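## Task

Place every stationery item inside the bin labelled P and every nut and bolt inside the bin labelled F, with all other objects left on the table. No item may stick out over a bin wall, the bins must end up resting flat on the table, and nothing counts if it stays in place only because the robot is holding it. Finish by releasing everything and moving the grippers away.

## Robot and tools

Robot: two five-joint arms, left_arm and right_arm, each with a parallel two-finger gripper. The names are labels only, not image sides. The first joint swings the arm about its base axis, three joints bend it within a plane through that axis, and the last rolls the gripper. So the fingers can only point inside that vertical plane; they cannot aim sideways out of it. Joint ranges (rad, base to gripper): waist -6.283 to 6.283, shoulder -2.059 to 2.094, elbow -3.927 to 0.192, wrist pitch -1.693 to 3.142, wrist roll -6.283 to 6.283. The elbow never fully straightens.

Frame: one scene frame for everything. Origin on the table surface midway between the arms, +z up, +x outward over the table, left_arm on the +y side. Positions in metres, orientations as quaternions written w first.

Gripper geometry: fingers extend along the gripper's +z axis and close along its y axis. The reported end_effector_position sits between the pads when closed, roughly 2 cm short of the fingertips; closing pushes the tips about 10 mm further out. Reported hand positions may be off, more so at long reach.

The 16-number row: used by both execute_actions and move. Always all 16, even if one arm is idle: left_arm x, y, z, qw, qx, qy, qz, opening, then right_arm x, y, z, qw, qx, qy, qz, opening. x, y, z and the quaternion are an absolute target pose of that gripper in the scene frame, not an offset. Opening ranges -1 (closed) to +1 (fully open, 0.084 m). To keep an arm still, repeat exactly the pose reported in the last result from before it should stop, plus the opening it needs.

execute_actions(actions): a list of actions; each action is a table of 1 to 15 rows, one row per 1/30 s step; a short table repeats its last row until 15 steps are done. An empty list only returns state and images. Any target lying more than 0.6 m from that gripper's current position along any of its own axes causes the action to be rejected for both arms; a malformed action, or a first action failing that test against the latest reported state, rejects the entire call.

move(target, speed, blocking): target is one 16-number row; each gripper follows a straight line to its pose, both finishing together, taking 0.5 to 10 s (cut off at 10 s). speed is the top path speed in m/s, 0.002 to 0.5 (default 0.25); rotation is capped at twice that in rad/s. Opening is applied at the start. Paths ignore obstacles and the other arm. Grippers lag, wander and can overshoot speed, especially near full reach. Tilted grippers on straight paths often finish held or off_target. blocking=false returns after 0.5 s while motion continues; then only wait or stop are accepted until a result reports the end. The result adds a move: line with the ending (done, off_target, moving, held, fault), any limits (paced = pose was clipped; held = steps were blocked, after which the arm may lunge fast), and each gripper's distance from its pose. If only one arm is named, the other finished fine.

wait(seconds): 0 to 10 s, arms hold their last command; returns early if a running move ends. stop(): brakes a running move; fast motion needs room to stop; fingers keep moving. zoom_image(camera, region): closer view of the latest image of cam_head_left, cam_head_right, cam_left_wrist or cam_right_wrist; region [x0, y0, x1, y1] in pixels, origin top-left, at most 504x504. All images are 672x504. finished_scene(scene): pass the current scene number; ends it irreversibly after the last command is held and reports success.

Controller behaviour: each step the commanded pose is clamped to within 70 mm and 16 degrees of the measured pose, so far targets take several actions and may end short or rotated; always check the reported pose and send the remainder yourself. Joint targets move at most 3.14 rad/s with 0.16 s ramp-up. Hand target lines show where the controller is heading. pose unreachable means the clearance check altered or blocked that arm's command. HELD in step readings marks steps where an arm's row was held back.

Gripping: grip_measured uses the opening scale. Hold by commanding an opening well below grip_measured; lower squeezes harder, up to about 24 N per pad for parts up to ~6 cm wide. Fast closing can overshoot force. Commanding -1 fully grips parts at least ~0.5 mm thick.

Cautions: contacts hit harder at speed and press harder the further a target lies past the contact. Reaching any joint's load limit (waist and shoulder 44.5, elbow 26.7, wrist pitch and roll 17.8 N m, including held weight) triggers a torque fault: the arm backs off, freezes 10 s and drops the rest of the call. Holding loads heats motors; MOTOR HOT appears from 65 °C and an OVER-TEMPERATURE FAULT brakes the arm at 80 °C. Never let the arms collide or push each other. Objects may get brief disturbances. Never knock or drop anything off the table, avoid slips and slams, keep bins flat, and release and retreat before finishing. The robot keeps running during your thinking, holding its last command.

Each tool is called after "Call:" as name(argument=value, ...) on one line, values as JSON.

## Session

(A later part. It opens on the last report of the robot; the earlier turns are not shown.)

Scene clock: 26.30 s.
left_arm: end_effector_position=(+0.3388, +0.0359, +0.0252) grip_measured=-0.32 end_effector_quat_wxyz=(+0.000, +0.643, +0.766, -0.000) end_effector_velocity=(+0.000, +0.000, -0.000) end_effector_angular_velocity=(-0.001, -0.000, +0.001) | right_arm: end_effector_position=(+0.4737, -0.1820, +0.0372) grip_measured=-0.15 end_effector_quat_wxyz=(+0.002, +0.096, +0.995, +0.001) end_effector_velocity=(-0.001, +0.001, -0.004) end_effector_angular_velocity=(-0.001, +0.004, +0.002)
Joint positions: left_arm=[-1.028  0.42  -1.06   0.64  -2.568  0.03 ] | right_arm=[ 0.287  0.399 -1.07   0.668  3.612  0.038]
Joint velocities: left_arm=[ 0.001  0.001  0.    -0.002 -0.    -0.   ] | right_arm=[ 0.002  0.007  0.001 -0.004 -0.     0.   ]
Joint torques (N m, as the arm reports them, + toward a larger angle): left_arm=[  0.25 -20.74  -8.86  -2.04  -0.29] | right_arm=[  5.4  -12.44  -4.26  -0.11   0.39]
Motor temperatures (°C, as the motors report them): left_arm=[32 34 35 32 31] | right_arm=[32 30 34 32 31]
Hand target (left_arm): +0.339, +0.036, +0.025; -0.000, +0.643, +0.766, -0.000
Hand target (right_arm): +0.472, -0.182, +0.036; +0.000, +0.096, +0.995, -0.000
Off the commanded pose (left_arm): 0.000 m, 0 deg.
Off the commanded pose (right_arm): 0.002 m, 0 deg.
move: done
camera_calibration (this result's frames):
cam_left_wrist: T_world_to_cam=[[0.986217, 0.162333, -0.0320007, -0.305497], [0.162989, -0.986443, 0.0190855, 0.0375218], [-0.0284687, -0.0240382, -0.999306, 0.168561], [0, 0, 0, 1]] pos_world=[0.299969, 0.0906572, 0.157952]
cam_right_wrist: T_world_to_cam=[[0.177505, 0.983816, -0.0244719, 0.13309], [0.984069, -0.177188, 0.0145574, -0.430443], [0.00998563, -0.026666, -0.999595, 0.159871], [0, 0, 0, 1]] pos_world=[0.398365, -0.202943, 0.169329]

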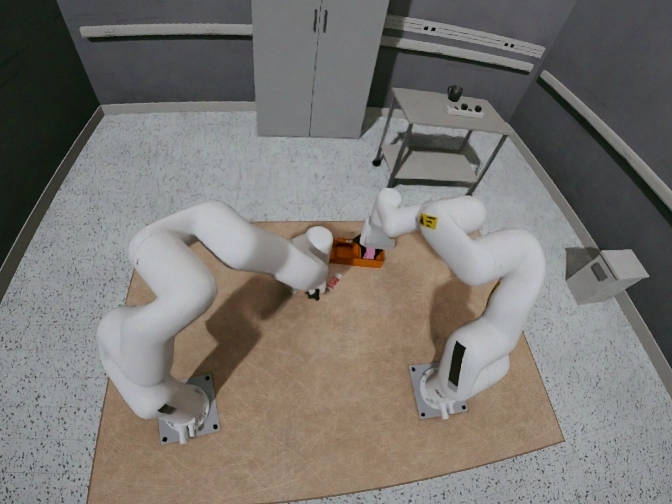

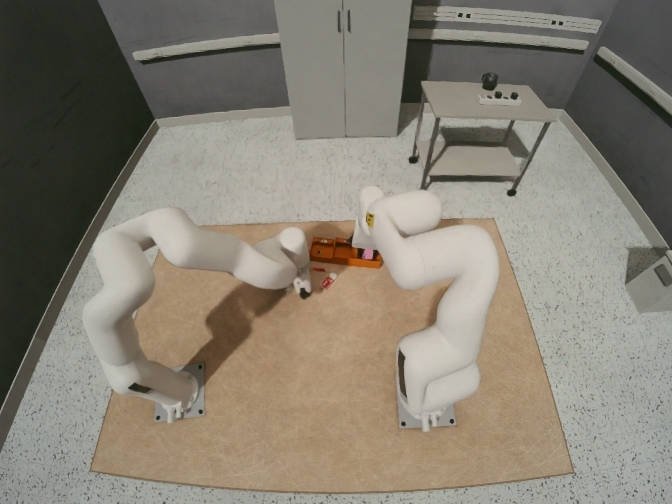

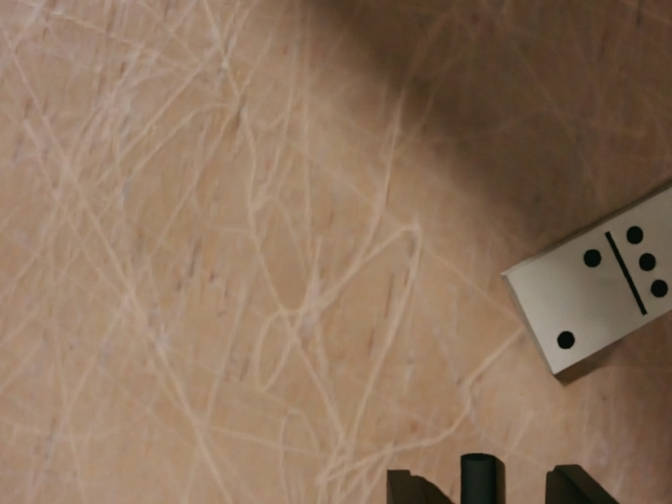

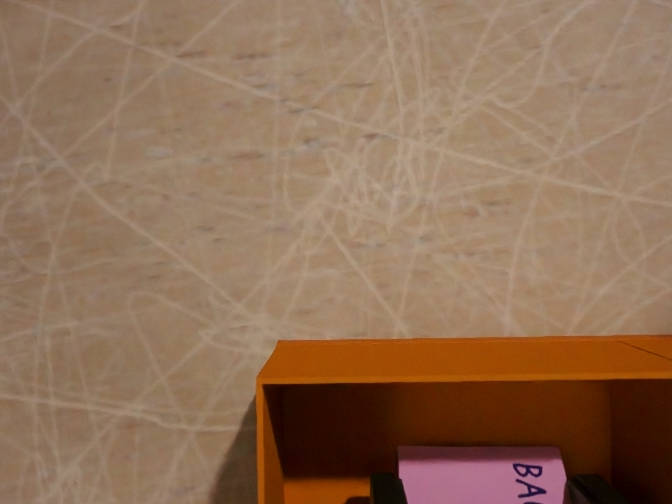

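Call:
execute_actions(actions=[[[0.3387,0.036,0.025,0,0.643,0.766,0,-0.6, 0.4730,-0.182,0.0385,0,0.0958,0.9954,0,-1],[0.3387,0.036,0.025,0,0.643,0.766,0,-0.7, 0.4730,-0.182,0.0385,0,0.0958,0.9954,0,-1],[0.3387,0.036,0.025,0,0.643,0.766,0,-0.8, 0.4730,-0.182,0.0385,0,0.0958,0.9954,0,-0.1],[0.3387,0.036,0.025,0,0.643,0.766,0,-0.9, 0.4730,-0.182,0.0385,0,0.0958,0.9954,0,0.0],[0.3387,0.036,0.025,0,0.643,0.766,0,-1, 0.4730,-0.182,0.0385,0,0.0958,0.9954,0,0.15]],[[0.3387,0.036,0.025,0,0.643,0.766,0,-1, 0.4730,-0.182,0.0385,0,0.0958,0.9954,0,0.15]]])

Call:
move(target=[0.3387,0.036,0.085,0,0.643,0.766,0,-1, 0.4730,-0.182,0.09,0,0.0958,0.9954,0,0.15], speed=0.15)

Scene clock: 27.50 s.
left_arm: end_effector_position=(+0.3387, +0.0360, +0.0250) grip_measured=-0.78 end_effector_quat_wxyz=(-0.000, +0.643, +0.766, -0.000) end_effector_velocity=(-0.001, -0.001, +0.000) end_effector_angular_velocity=(+0.000, +0.000, -0.001) | right_arm: end_effector_position=(+0.4729, -0.1820, +0.0384) grip_measured=+0.14 end_effector_quat_wxyz=(-0.000, +0.096, +0.995, -0.000) end_effector_velocity=(+0.001, -0.000, +0.001) end_effector_angular_velocity=(+0.001, -0.002, -0.001)
Joint positions: left_arm=[-1.028  0.42  -1.06   0.64  -2.568  0.01 ] | right_arm=[ 0.287  0.396 -1.071  0.675  3.612  0.05 ]
Joint velocities: left_arm=[-0.002 -0.    -0.     0.001 -0.     0.   ] | right_arm=[-0.001 -0.001 -0.002 -0.    -0.     0.   ]
Joint torques (N m, as the arm reports them, + toward a larger angle): left_arm=[  0.37 -20.48  -8.96  -2.11  -0.4 ] | right_arm=[  1.96 -20.52  -8.51  -1.16   0.38]
Motor temperatures (°C, as the motors report them): left_arm=[32 34 35 32 31] | right_arm=[32 30 34 32 31]
Hand target (left_arm): +0.339, +0.036, +0.025; -0.000, +0.643, +0.766, -0.000
Hand target (right_arm): +0.473, -0.182, +0.038; +0.000, +0.096, +0.995, -0.000
Off the commanded pose (left_arm): 0.000 m, 0 deg.
Off the commanded pose (right_arm): 0.000 m, 0 deg.
Step readings (end_effector_position; steps 1 to 15: 1st action; 16 to 30: 2nd action):
0: left_arm (+0.3387, +0.0359, +0.0251) | right_arm (+0.4734, -0.1820, +0.0368)
1: left_arm (+0.3387, +0.0360, +0.0250) | right_arm (+0.4734, -0.1820, +0.0367)
2: left_arm (+0.3387, +0.0360, +0.0250) | right_arm (+0.4733, -0.1820, +0.0368)
4: left_arm (+0.3387, +0.0360, +0.0250) | right_arm (+0.4730, -0.1818, +0.0369)
8: left_arm (+0.3387, +0.0360, +0.0250) | right_arm (+0.4692, -0.1822, +0.0345)
15: left_arm (+0.3387, +0.0360, +0.0250) | right_arm (+0.4713, -0.1822, +0.0368)
16: left_arm (+0.3387, +0.0360, +0.0250) | right_arm (+0.4717, -0.1821, +0.0372)
17: left_arm (+0.3387, +0.0360, +0.0250) | right_arm (+0.4720, -0.1821, +0.0375)
19: left_arm (+0.3387, +0.0360, +0.0250) | right_arm (+0.4723, -0.1821, +0.0378)
23: left_arm (+0.3387, +0.0360, +0.0250) | right_arm (+0.4727, -0.1820, +0.0382)
30: end_effector_position above
camera_calibration (this result's frames):
cam_left_wrist: T_world_to_cam=[[0.986212, 0.162341, -0.0321136, -0.305445], [0.162995, -0.986446, 0.0189149, 0.0376185], [-0.0286076, -0.0238885, -0.999305, 0.168404], [0, 0, 0, 1]] pos_world=[0.29992, 0.0907178, 0.157766]
cam_right_wrist: T_world_to_cam=[[0.176761, 0.983907, -0.0261364, 0.133678], [0.984233, -0.176523, 0.0111671, -0.429575], [0.00637376, -0.0276982, -0.999596, 0.162617], [0, 0, 0, 1]] pos_world=[0.398137, -0.202852, 0.170842]

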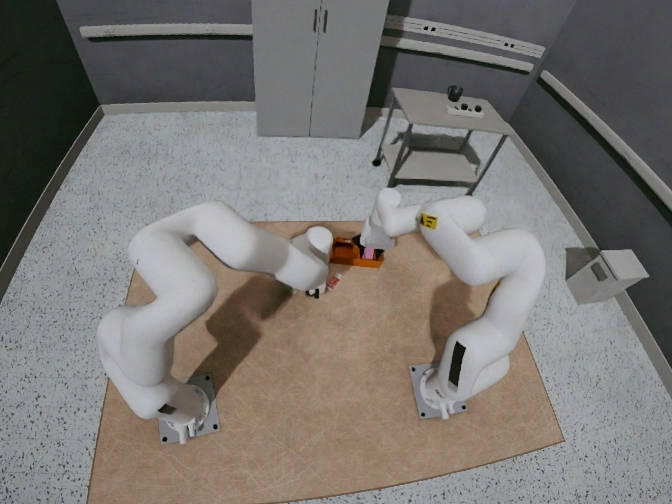

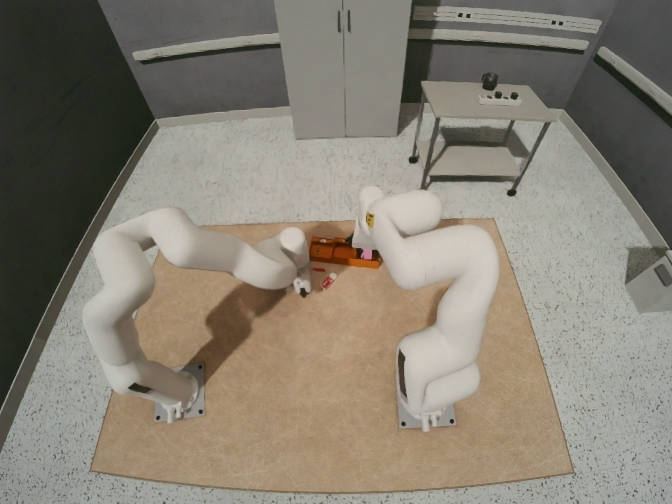

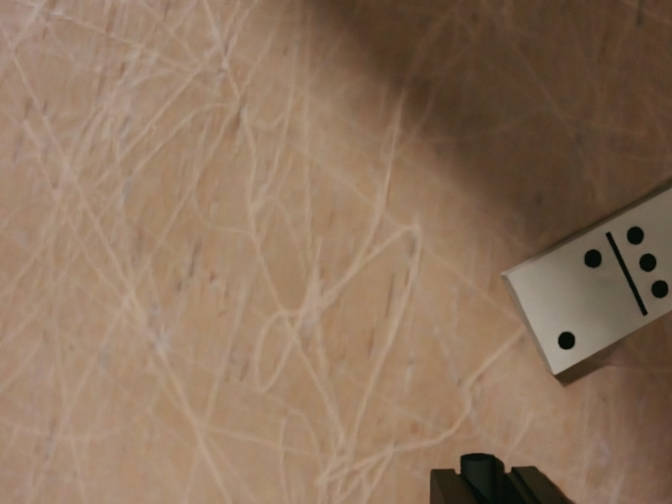

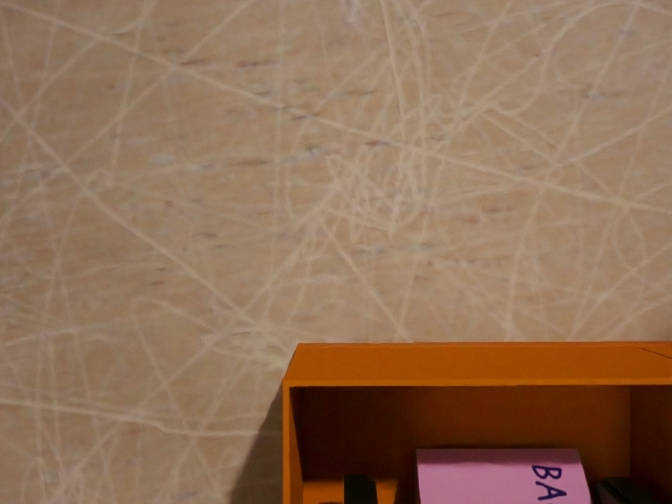

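Scene clock: 28.53 s.
left_arm: end_effector_position=(+0.3386, +0.0361, +0.0845) grip_measured=-0.78 end_effector_quat_wxyz=(-0.000, +0.643, +0.766, +0.000) end_effector_velocity=(+0.000, -0.000, +0.004) end_effector_angular_velocity=(-0.001, -0.001, +0.001) | right_arm: end_effector_position=(+0.4729, -0.1820, +0.0897) grip_measured=+0.14 end_effector_quat_wxyz=(-0.000, +0.096, +0.995, -0.000) end_effector_velocity=(+0.001, +0.001, +0.003) end_effector_angular_velocity=(+0.001, -0.003, +0.001)
Joint positions: left_arm=[-1.028  0.297 -1.082  0.786 -2.568  0.01 ] | right_arm=[ 0.287  0.294 -1.096  0.802  3.612  0.05 ]
Joint velocities: left_arm=[ 0.    -0.006 -0.002  0.007 -0.001  0.   ] | right_arm=[ 0.001 -0.005 -0.003  0.005  0.    -0.   ]
Joint torques (N m, as the arm reports them, + toward a larger angle): left_arm=[  0.23 -19.82  -9.88  -2.02  -0.2 ] | right_arm=[  1.8  -20.51  -8.62  -0.94   0.23]
Motor temperatures (°C, as the motors report them): left_arm=[32 34 35 32 31] | right_arm=[32 30 34 32 31]
Hand target (left_arm): +0.339, +0.036, +0.085; +0.000, +0.643, +0.766, -0.000
Hand target (right_arm): +0.473, -0.182, +0.090; +0.000, +0.096, +0.995, -0.000
Off the commanded pose (left_arm): 0.001 m, 0 deg.
Off the commanded pose (right_arm): 0.000 m, 0 deg.
move: done
camera_calibration (this result's frames):
cam_left_wrist: T_world_to_cam=[[0.986203, 0.162349, -0.0323519, -0.303403], [0.162998, -0.986452, 0.0185547, 0.0366837], [-0.0289012, -0.023572, -0.999304, 0.227954], [0, 0, 0, 1]] pos_world=[0.299826, 0.0908171, 0.217299]
cam_right_wrist: T_world_to_cam=[[0.176773, 0.983902, -0.0262167, 0.13504], [0.984232, -0.176539, 0.0110034, -0.43011], [0.00619801, -0.0277484, -0.999596, 0.213919], [0, 0, 0, 1]] pos_world=[0.398131, -0.202862, 0.222106]

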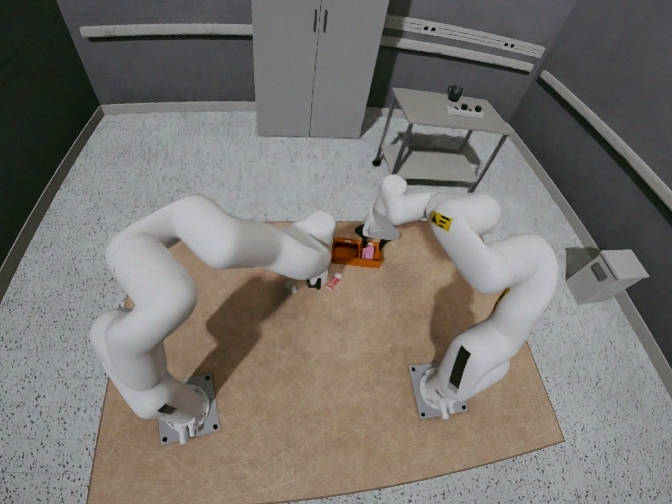

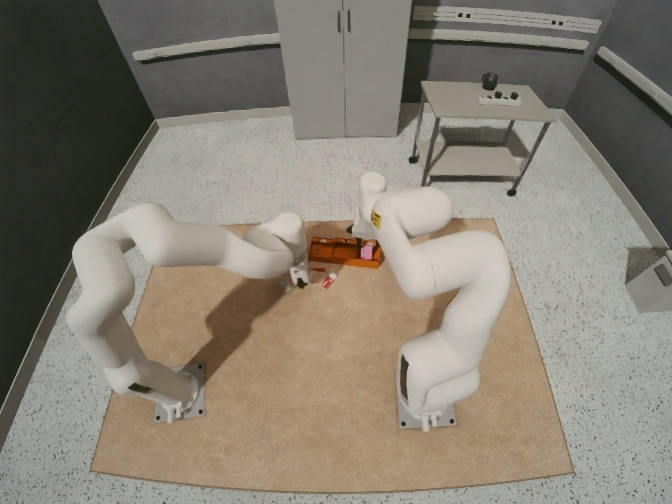

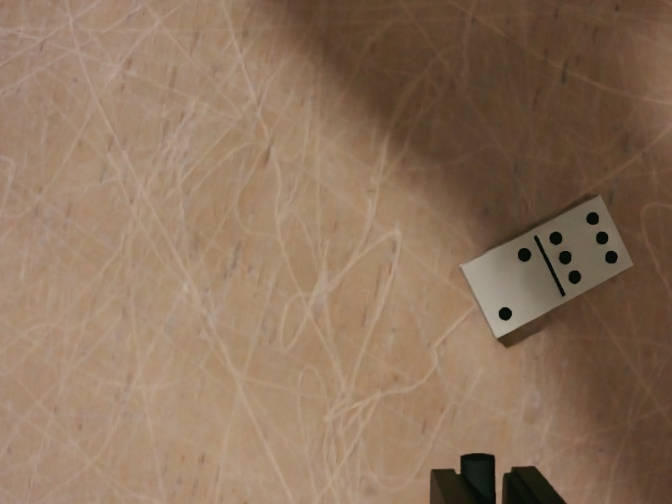

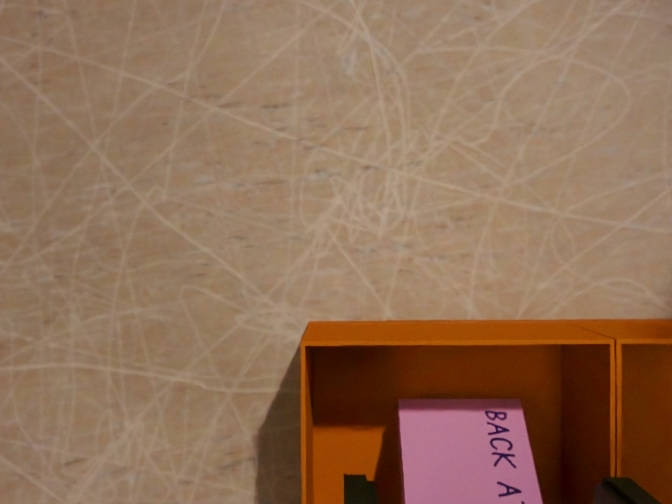

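Call:
move(target=[0.480,-0.036,0.09,0,0.9954,-0.0958,0,-1, 0.35,-0.24,0.10,0,0.3827,0.9239,0,-0.1], speed=0.4)

Scene clock: 32.23 s.
left_arm: end_effector_position=(+0.4800, -0.0358, +0.0902) grip_measured=-0.78 end_effector_quat_wxyz=(+0.000, +0.995, -0.095, +0.001) end_effector_velocity=(+0.000, -0.001, -0.001) end_effector_angular_velocity=(+0.008, +0.009, -0.010) | right_arm: end_effector_position=(+0.3501, -0.2399, +0.1003) grip_measured=-0.11 end_effector_quat_wxyz=(-0.000, +0.383, +0.924, -0.000) end_effector_velocity=(-0.001, -0.000, -0.000) end_effector_angular_velocity=(-0.000, +0.000, -0.001)
Joint positions: left_arm=[-0.945  0.801 -1.904  1.102 -0.549  0.01 ] | right_arm=[ 0.229 -0.135 -0.592  0.727  4.147  0.039]
Joint velocities: left_arm=[-0.     0.018 -0.03   0.024  0.01  -0.   ] | right_arm=[ 0.    -0.003  0.003  0.     0.001 -0.   ]
Joint torques (N m, as the arm reports them, + toward a larger angle): left_arm=[  0.44 -28.16 -11.17  -2.35  -0.38] | right_arm=[  2.01 -13.37  -8.63  -1.33   0.26]
Motor temperatures (°C, as the motors report them): left_arm=[32 34 35 32 31] | right_arm=[32 30 34 32 31]
Hand target (left_arm): +0.480, -0.036, +0.090; +0.000, +0.995, -0.096, +0.000
Hand target (right_arm): +0.350, -0.240, +0.100; +0.000, +0.383, +0.924, -0.000
Off the commanded pose (left_arm): 0.000 m, 0 deg.
Off the commanded pose (right_arm): 0.000 m, 0 deg.
move: done
camera_calibration (this result's frames):
cam_left_wrist: T_world_to_cam=[[-0.200375, -0.979216, -0.0313981, 0.0975817], [-0.979657, 0.199896, 0.0177393, 0.533561], [-0.0110943, 0.0343139, -0.99935, 0.229615], [0, 0, 0, 1]] pos_world=[0.544807, -0.0189821, 0.223065]
cam_right_wrist: T_world_to_cam=[[0.696668, 0.716919, -0.02609, -0.0321134], [0.717323, -0.696649, 0.0113028, -0.350988], [-0.0100724, -0.0265892, -0.999596, 0.229619], [0, 0, 0, 1]] pos_world=[0.276457, -0.215387, 0.232655]

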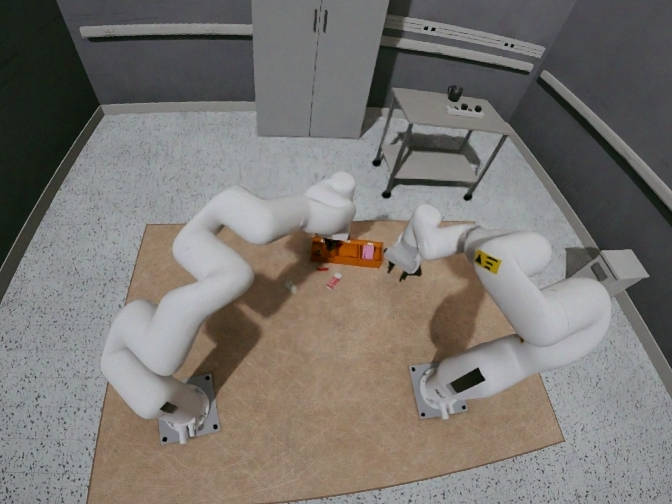

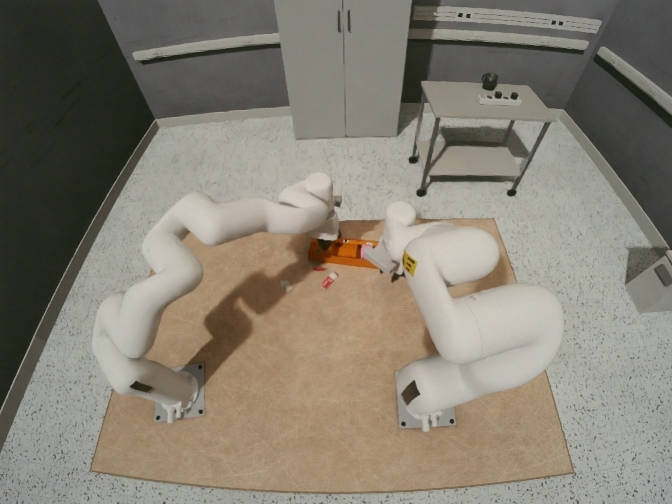

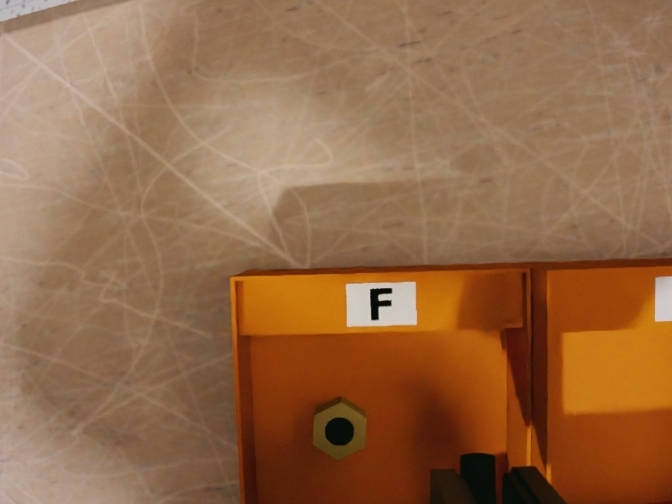

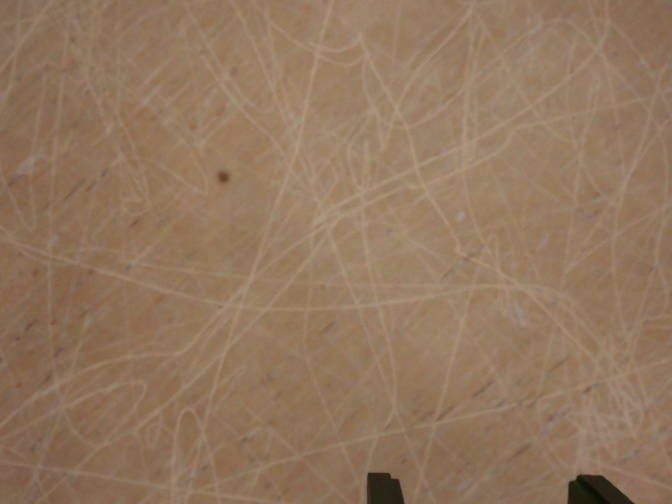

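Call:
move(target=[0.480,-0.036,0.036,0,0.9954,-0.0958,0,-1, 0.35,-0.24,0.10,0,0.3827,0.9239,0,-0.1], speed=0.08)

Scene clock: 33.50 s.
left_arm: end_effector_position=(+0.4801, -0.0361, +0.0367) grip_measured=-0.78 end_effector_quat_wxyz=(+0.000, +0.995, -0.096, +0.000) end_effector_velocity=(+0.000, +0.000, -0.005) end_effector_angular_velocity=(+0.001, +0.001, -0.000) | right_arm: end_effector_position=(+0.3500, -0.2400, +0.1000) grip_measured=-0.11 end_effector_quat_wxyz=(+0.000, +0.383, +0.924, -0.000) end_effector_velocity=(-0.000, -0.000, -0.000) end_effector_angular_velocity=(-0.000, +0.001, +0.000)
Joint positions: left_arm=[-0.945  0.875 -1.875  0.999 -0.548  0.01 ] | right_arm=[ 0.229 -0.135 -0.591  0.726  4.147  0.039]
Joint velocities: left_arm=[ 0.     0.008 -0.001 -0.006  0.     0.   ] | right_arm=[ 0.     0.     0.001 -0.    -0.     0.   ]
Joint torques (N m, as the arm reports them, + toward a larger angle): left_arm=[  0.57 -28.48 -10.78  -2.18  -0.26] | right_arm=[  1.91 -13.09  -8.54  -1.16   0.18]
Motor temperatures (°C, as the motors report them): left_arm=[32 34 35 32 31] | right_arm=[32 30 34 32 31]
Hand target (left_arm): +0.480, -0.036, +0.036; +0.000, +0.995, -0.096, -0.000
Hand target (right_arm): +0.350, -0.240, +0.100; +0.000, +0.383, +0.924, -0.000
Off the commanded pose (left_arm): 0.001 m, 0 deg.
Off the commanded pose (right_arm): 0.000 m, 0 deg.
move: done
camera_calibration (this result's frames):
cam_left_wrist: T_world_to_cam=[[-0.201386, -0.978996, -0.0317999, 0.0961218], [-0.979443, 0.20088, 0.0184121, 0.534633], [-0.0116374, 0.0348541, -0.999325, 0.176373], [0, 0, 0, 1]] pos_world=[0.545053, -0.0194415, 0.169467]
cam_right_wrist: T_world_to_cam=[[0.696828, 0.716765, -0.026057, -0.0320697], [0.717168, -0.696808, 0.0113244, -0.350909], [-0.0100398, -0.0265784, -0.999596, 0.229349], [0, 0, 0, 1]] pos_world=[0.27631, -0.215434, 0.232395]

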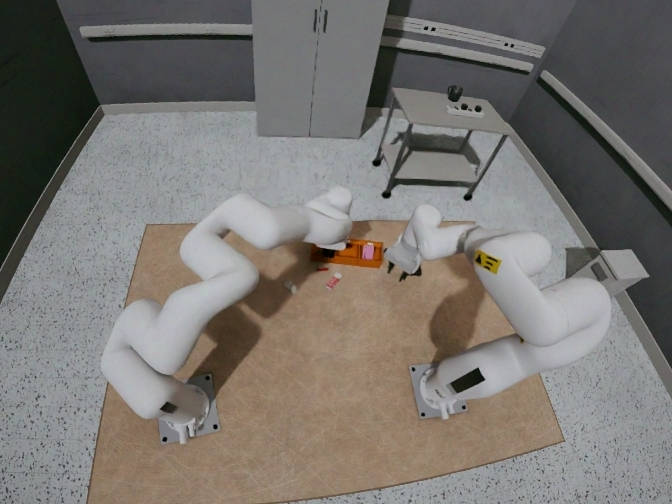

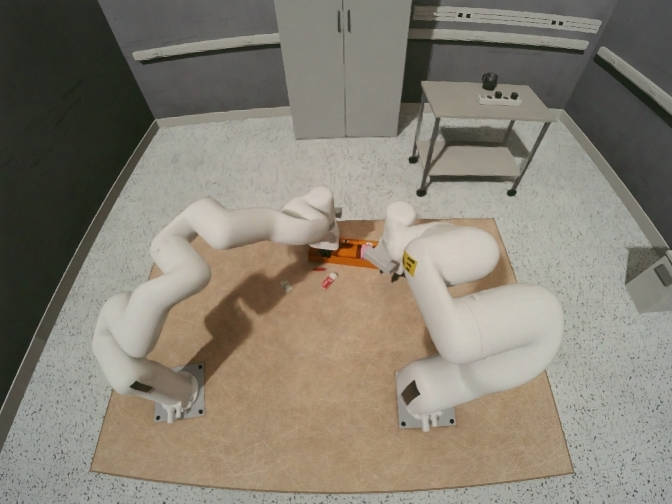

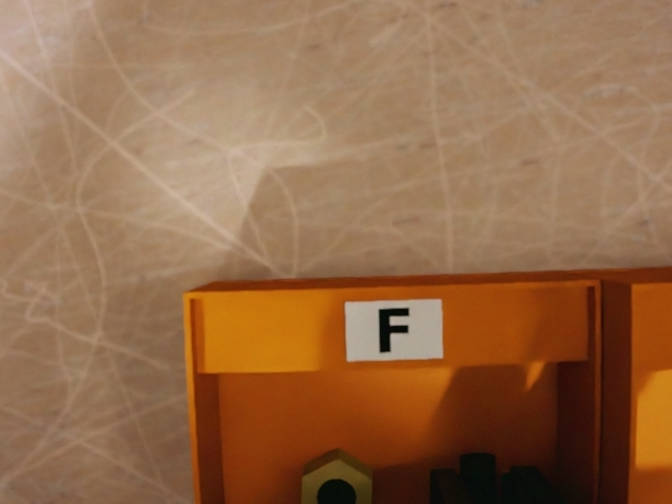

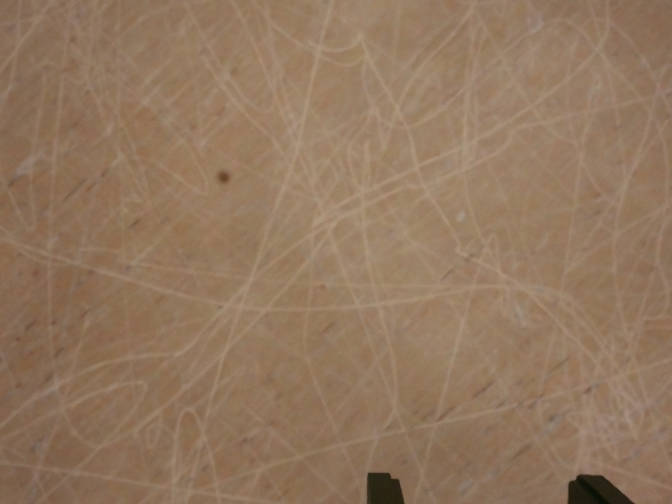

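No contact yet. Lower a little and release.

Call:
execute_actions(actions=[[[0.480,-0.036,0.034,0,0.9954,-0.0958,0,-1, 0.35,-0.24,0.10,0,0.3827,0.9239,0,-0.1],[0.480,-0.036,0.033,0,0.9954,-0.0958,0,-1, 0.35,-0.24,0.10,0,0.3827,0.9239,0,-0.1],[0.480,-0.036,0.033,0,0.9954,-0.0958,0,-1, 0.35,-0.24,0.10,0,0.3827,0.9239,0,-0.1],[0.480,-0.036,0.033,0,0.9954,-0.0958,0,-1, 0.35,-0.24,0.10,0,0.3827,0.9239,0,-0.1],[0.480,-0.036,0.033,0,0.9954,-0.0958,0,-1, 0.35,-0.24,0.10,0,0.3827,0.9239,0,-0.1],[0.480,-0.036,0.033,0,0.9954,-0.0958,0,-1, 0.35,-0.24,0.10,0,0.3827,0.9239,0,-0.1],[0.480,-0.036,0.033,0,0.9954,-0.0958,0,-1, 0.35,-0.24,0.10,0,0.3827,0.9239,0,-0.1],[0.480,-0.036,0.033,0,0.9954,-0.0958,0,-0.6, 0.35,-0.24,0.10,0,0.3827,0.9239,0,-0.1]],[[0.480,-0.036,0.033,0,0.9954,-0.0958,0,-0.6, 0.35,-0.24,0.10,0,0.3827,0.9239,0,-0.1]]])

Call:
move(target=[0.480,-0.036,0.085,0,0.9954,-0.0958,0,-0.6, 0.35,-0.22,0.10,0,0.3827,0.9239,0,-0.1], speed=0.15)

Scene clock: 34.70 s.
left_arm: end_effector_position=(+0.4800, -0.0360, +0.0330) grip_measured=-0.62 end_effector_quat_wxyz=(+0.000, +0.995, -0.096, +0.000) end_effector_velocity=(-0.000, -0.001, +0.000) end_effector_angular_velocity=(-0.000, -0.000, -0.001) | right_arm: end_effector_position=(+0.3500, -0.2400, +0.1000) grip_measured=-0.11 end_effector_quat_wxyz=(+0.000, +0.383, +0.924, -0.000) end_effector_velocity=(+0.000, +0.000, +0.000) end_effector_angular_velocity=(+0.000, -0.000, +0.000)
Joint positions: left_arm=[-0.945  0.881 -1.873  0.992 -0.548  0.017] | right_arm=[ 0.229 -0.135 -0.591  0.726  4.147  0.039]
Joint velocities: left_arm=[-0.001 -0.     0.    -0.    -0.     0.   ] | right_arm=[ 0.     0.    -0.001  0.    -0.     0.   ]
Joint torques (N m, as the arm reports them, + toward a larger angle): left_arm=[ -0.27 -28.55 -10.64  -2.3   -0.15] | right_arm=[  1.97 -13.13  -8.36  -1.14   0.29]
Motor temperatures (°C, as the motors report them): left_arm=[32 34 35 32 31] | right_arm=[32 30 34 32 31]
Hand target (left_arm): +0.480, -0.036, +0.033; +0.000, +0.995, -0.096, -0.000
Hand target (right_arm): +0.350, -0.240, +0.100; +0.000, +0.383, +0.924, -0.000
Off the commanded pose (left_arm): 0.000 m, 0 deg.
Off the commanded pose (right_arm): 0.000 m, 0 deg.
Step readings (end_effector_position; steps 1 to 15: 1st action; 16 to 30: 2nd action):
0: left_arm (+0.4801, -0.0361, +0.0362) | right_arm (+0.3500, -0.2400, +0.1000)
1: left_arm (+0.4801, -0.0361, +0.0361) | right_arm (+0.3500, -0.2400, +0.1000)
2: left_arm (+0.4801, -0.0361, +0.0361) | right_arm (+0.3500, -0.2400, +0.1000)
4: left_arm (+0.4802, -0.0362, +0.0355) | right_arm (+0.3500, -0.2400, +0.1000)
8: left_arm (+0.4799, -0.0359, +0.0336) | right_arm (+0.3500, -0.2400, +0.1000)
15: left_arm (+0.4801, -0.0359, +0.0332) | right_arm (+0.3500, -0.2400, +0.1000)
16: left_arm (+0.4801, -0.0359, +0.0332) | right_arm (+0.3500, -0.2400, +0.1000)
17: left_arm (+0.4801, -0.0360, +0.0332) | right_arm (+0.3500, -0.2400, +0.1000)
19: left_arm (+0.4801, -0.0360, +0.0332) | right_arm (+0.3500, -0.2400, +0.1000)
23: left_arm (+0.4801, -0.0360, +0.0331) | right_arm (+0.3500, -0.2400, +0.1000)
30: end_effector_position above
camera_calibration (this result's frames):
cam_left_wrist: T_world_to_cam=[[-0.201381, -0.978988, -0.0320644, 0.0961032], [-0.979439, 0.200856, 0.0188565, 0.534549], [-0.01202, 0.0352025, -0.999308, 0.172904], [0, 0, 0, 1]] pos_world=[0.54499, -0.01937, 0.165787]
cam_right_wrist: T_world_to_cam=[[0.696829, 0.716764, -0.0260588, -0.0320684], [0.717167, -0.696809, 0.0113232, -0.350908], [-0.010042, -0.0265788, -0.999596, 0.229348], [0, 0, 0, 1]] pos_world=[0.276309, -0.215434, 0.232393]

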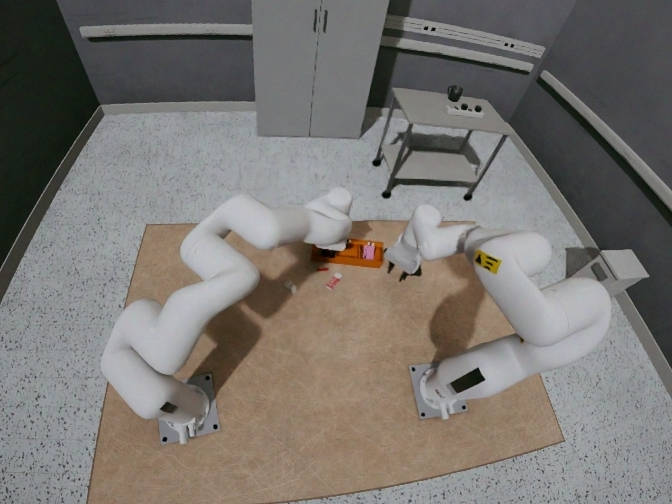

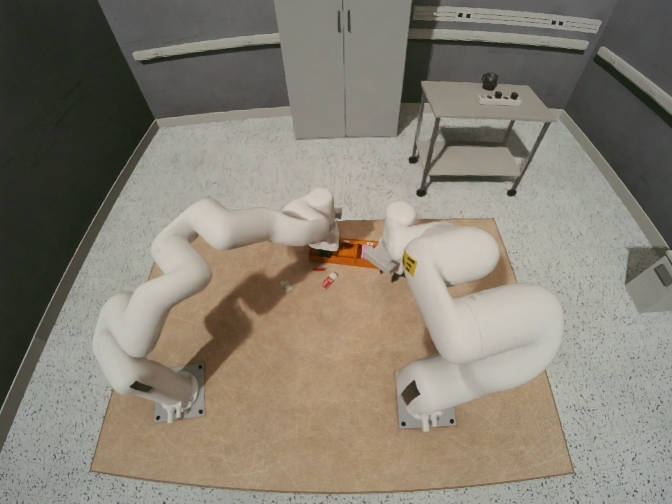

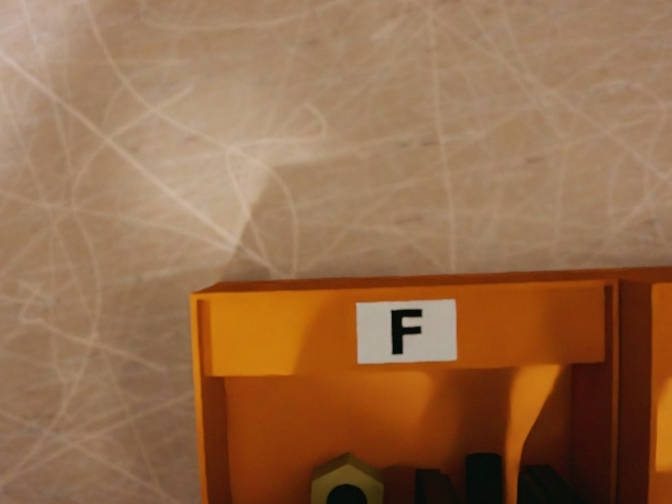

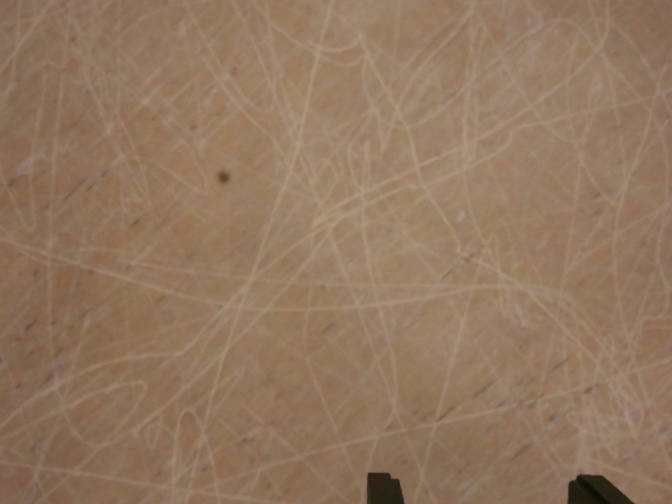

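Scene clock: 35.67 s.
left_arm: end_effector_position=(+0.4798, -0.0359, +0.0843) grip_measured=-0.62 end_effector_quat_wxyz=(-0.000, +0.995, -0.096, -0.000) end_effector_velocity=(+0.001, -0.001, +0.006) end_effector_angular_velocity=(-0.003, -0.003, +0.000) | right_arm: end_effector_position=(+0.3500, -0.2201, +0.1000) grip_measured=-0.11 end_effector_quat_wxyz=(+0.000, +0.383, +0.924, -0.000) end_effector_velocity=(+0.000, +0.001, -0.000) end_effector_angular_velocity=(-0.000, +0.000, -0.001)
Joint positions: left_arm=[-0.945  0.809 -1.902  1.093 -0.548  0.017] | right_arm=[ 0.28  -0.119 -0.608  0.727  4.198  0.039]
Joint velocities: left_arm=[-0.    -0.007 -0.005  0.007 -0.    -0.   ] | right_arm=[ 0.002  0.001 -0.001  0.     0.003 -0.   ]
Joint torques (N m, as the arm reports them, + toward a larger angle): left_arm=[  0.35 -28.47 -11.09  -2.29  -0.36] | right_arm=[  1.95 -13.6   -8.53  -1.33   0.18]
Motor temperatures (°C, as the motors report them): left_arm=[32 34 35 32 31] | right_arm=[32 30 34 32 31]
Hand target (left_arm): +0.480, -0.036, +0.085; +0.000, +0.995, -0.096, +0.000
Hand target (right_arm): +0.350, -0.220, +0.100; +0.000, +0.383, +0.924, -0.000
Off the commanded pose (left_arm): 0.001 m, 0 deg.
Off the commanded pose (right_arm): 0.000 m, 0 deg.
move: done
camera_calibration (this result's frames):
cam_left_wrist: T_world_to_cam=[[-0.201422, -0.978968, -0.0324002, 0.0979009], [-0.979425, 0.200873, 0.0194207, 0.533323], [-0.0125039, 0.0356454, -0.999286, 0.224377], [0, 0, 0, 1]] pos_world=[0.544875, -0.0192865, 0.217031]
cam_right_wrist: T_world_to_cam=[[0.696865, 0.716729, -0.0260602, -0.0463133], [0.717132, -0.696846, 0.0113224, -0.337058], [-0.0100449, -0.0265788, -0.999596, 0.229865], [0, 0, 0, 1]] pos_world=[0.276298, -0.195574, 0.232381]

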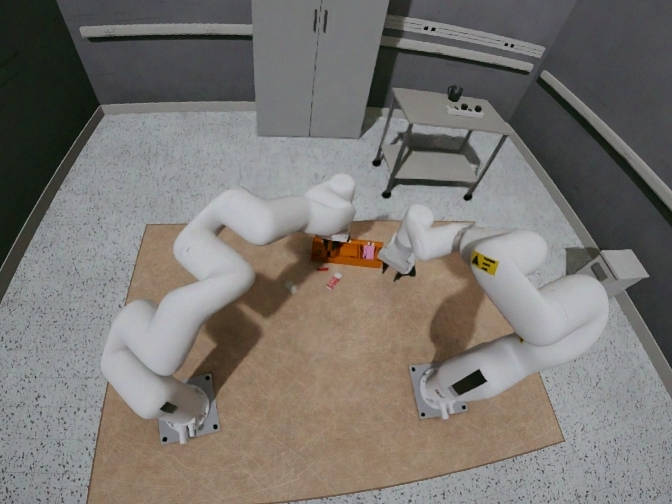

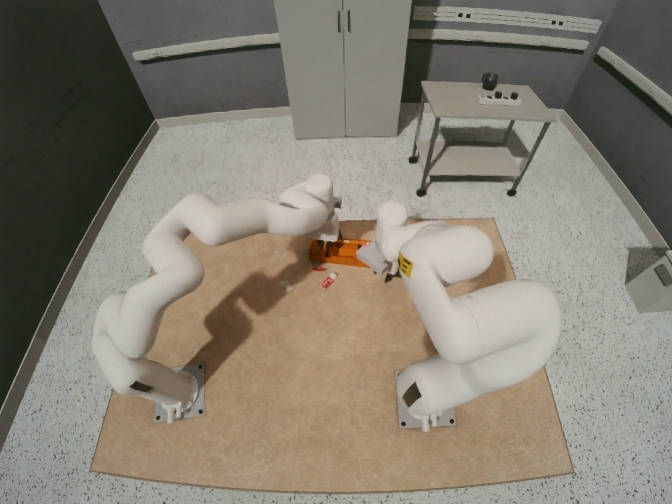

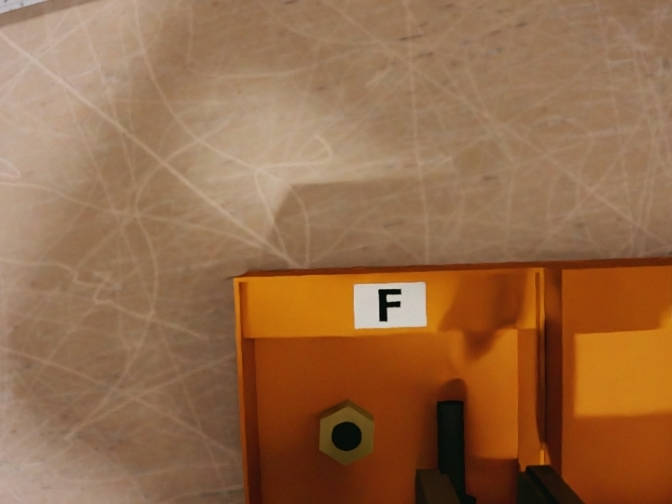

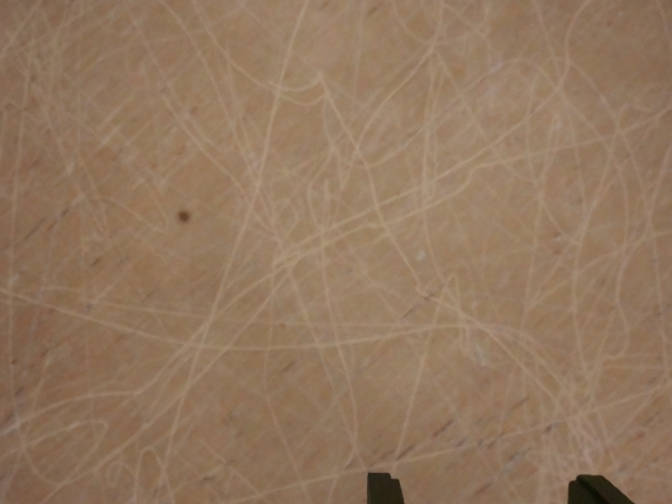

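Call:
move(target=[0.30,0.28,0.15,0,0.9954,-0.0958,0,-0.6, 0.36,-0.045,0.09,0,0.3827,0.9239,0,-0.1], speed=0.4)

Scene clock: 38.03 s.
left_arm: end_effector_position=(+0.2997, +0.2798, +0.1492) grip_measured=-0.62 end_effector_quat_wxyz=(-0.000, +0.995, -0.096, -0.000) end_effector_velocity=(-0.001, +0.001, +0.002) end_effector_angular_velocity=(-0.001, -0.003, -0.000) | right_arm: end_effector_position=(+0.3599, -0.0449, +0.0898) grip_measured=-0.11 end_effector_quat_wxyz=(-0.000, +0.383, +0.924, -0.000) end_effector_velocity=(-0.000, +0.000, -0.000) end_effector_angular_velocity=(-0.000, +0.000, +0.001)
Joint positions: left_arm=[-0.602 -0.401 -0.509  0.91  -0.205  0.017] | right_arm=[ 0.643  0.171 -0.924  0.753  4.561  0.039]
Joint velocities: left_arm=[ 0.003 -0.012  0.004  0.005  0.003 -0.   ] | right_arm=[ 0.    -0.     0.001  0.    -0.     0.   ]
Joint torques (N m, as the arm reports them, + toward a larger angle): left_arm=[  0.13  -8.67 -10.27  -2.28  -0.24] | right_arm=[  2.16 -18.13  -8.81  -1.28   0.16]
Motor temperatures (°C, as the motors report them): left_arm=[32 34 35 32 31] | right_arm=[32 30 34 32 31]
Hand target (left_arm): +0.300, +0.280, +0.149; +0.000, +0.995, -0.096, +0.000
Hand target (right_arm): +0.360, -0.045, +0.090; -0.000, +0.383, +0.924, -0.000
Off the commanded pose (left_arm): 0.001 m, 0 deg.
Off the commanded pose (right_arm): 0.000 m, 0 deg.
move: done; limits=paced
camera_calibration (this result's frames):
cam_left_wrist: T_world_to_cam=[[-0.201485, -0.978963, -0.0321749, 0.372718], [-0.979413, 0.200943, 0.0193005, 0.292223], [-0.0124292, 0.0354013, -0.999296, 0.275805], [0, 0, 0, 1]] pos_world=[0.364732, 0.296393, 0.281963]
cam_right_wrist: T_world_to_cam=[[0.69683, 0.716759, -0.0261594, -0.17909], [0.717165, -0.696812, 0.0113071, -0.221972], [-0.0101237, -0.0266397, -0.999594, 0.224471], [0, 0, 0, 1]] pos_world=[0.286258, -0.0203279, 0.222205]

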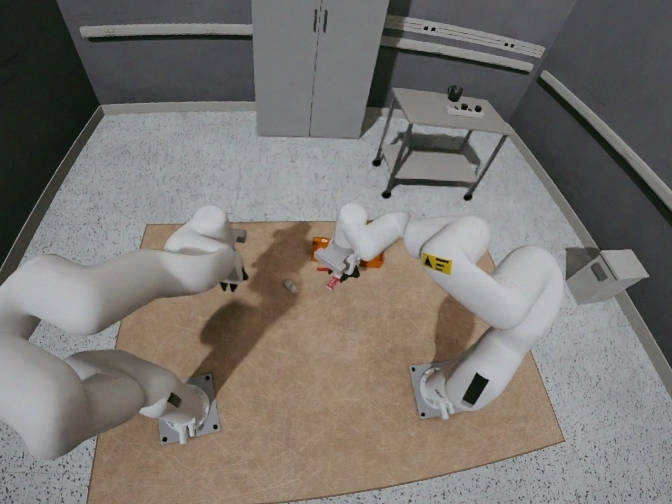

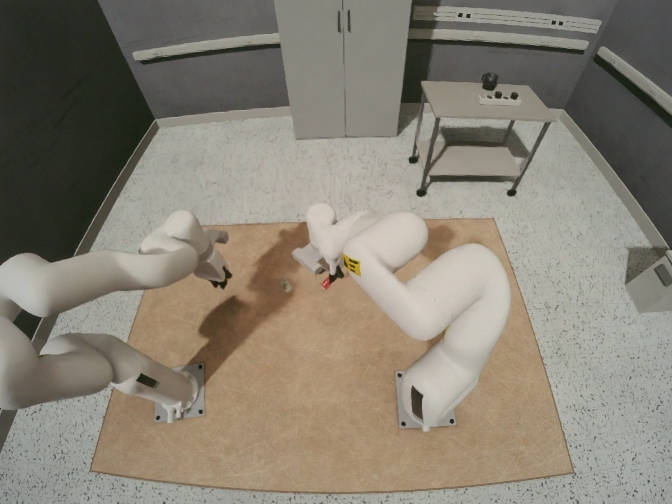

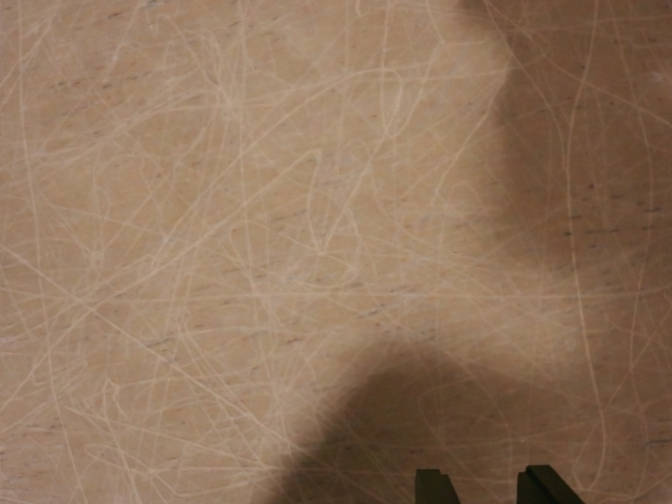

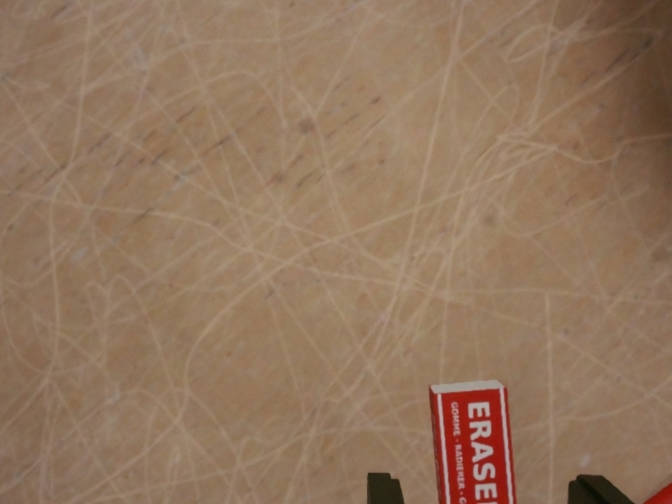

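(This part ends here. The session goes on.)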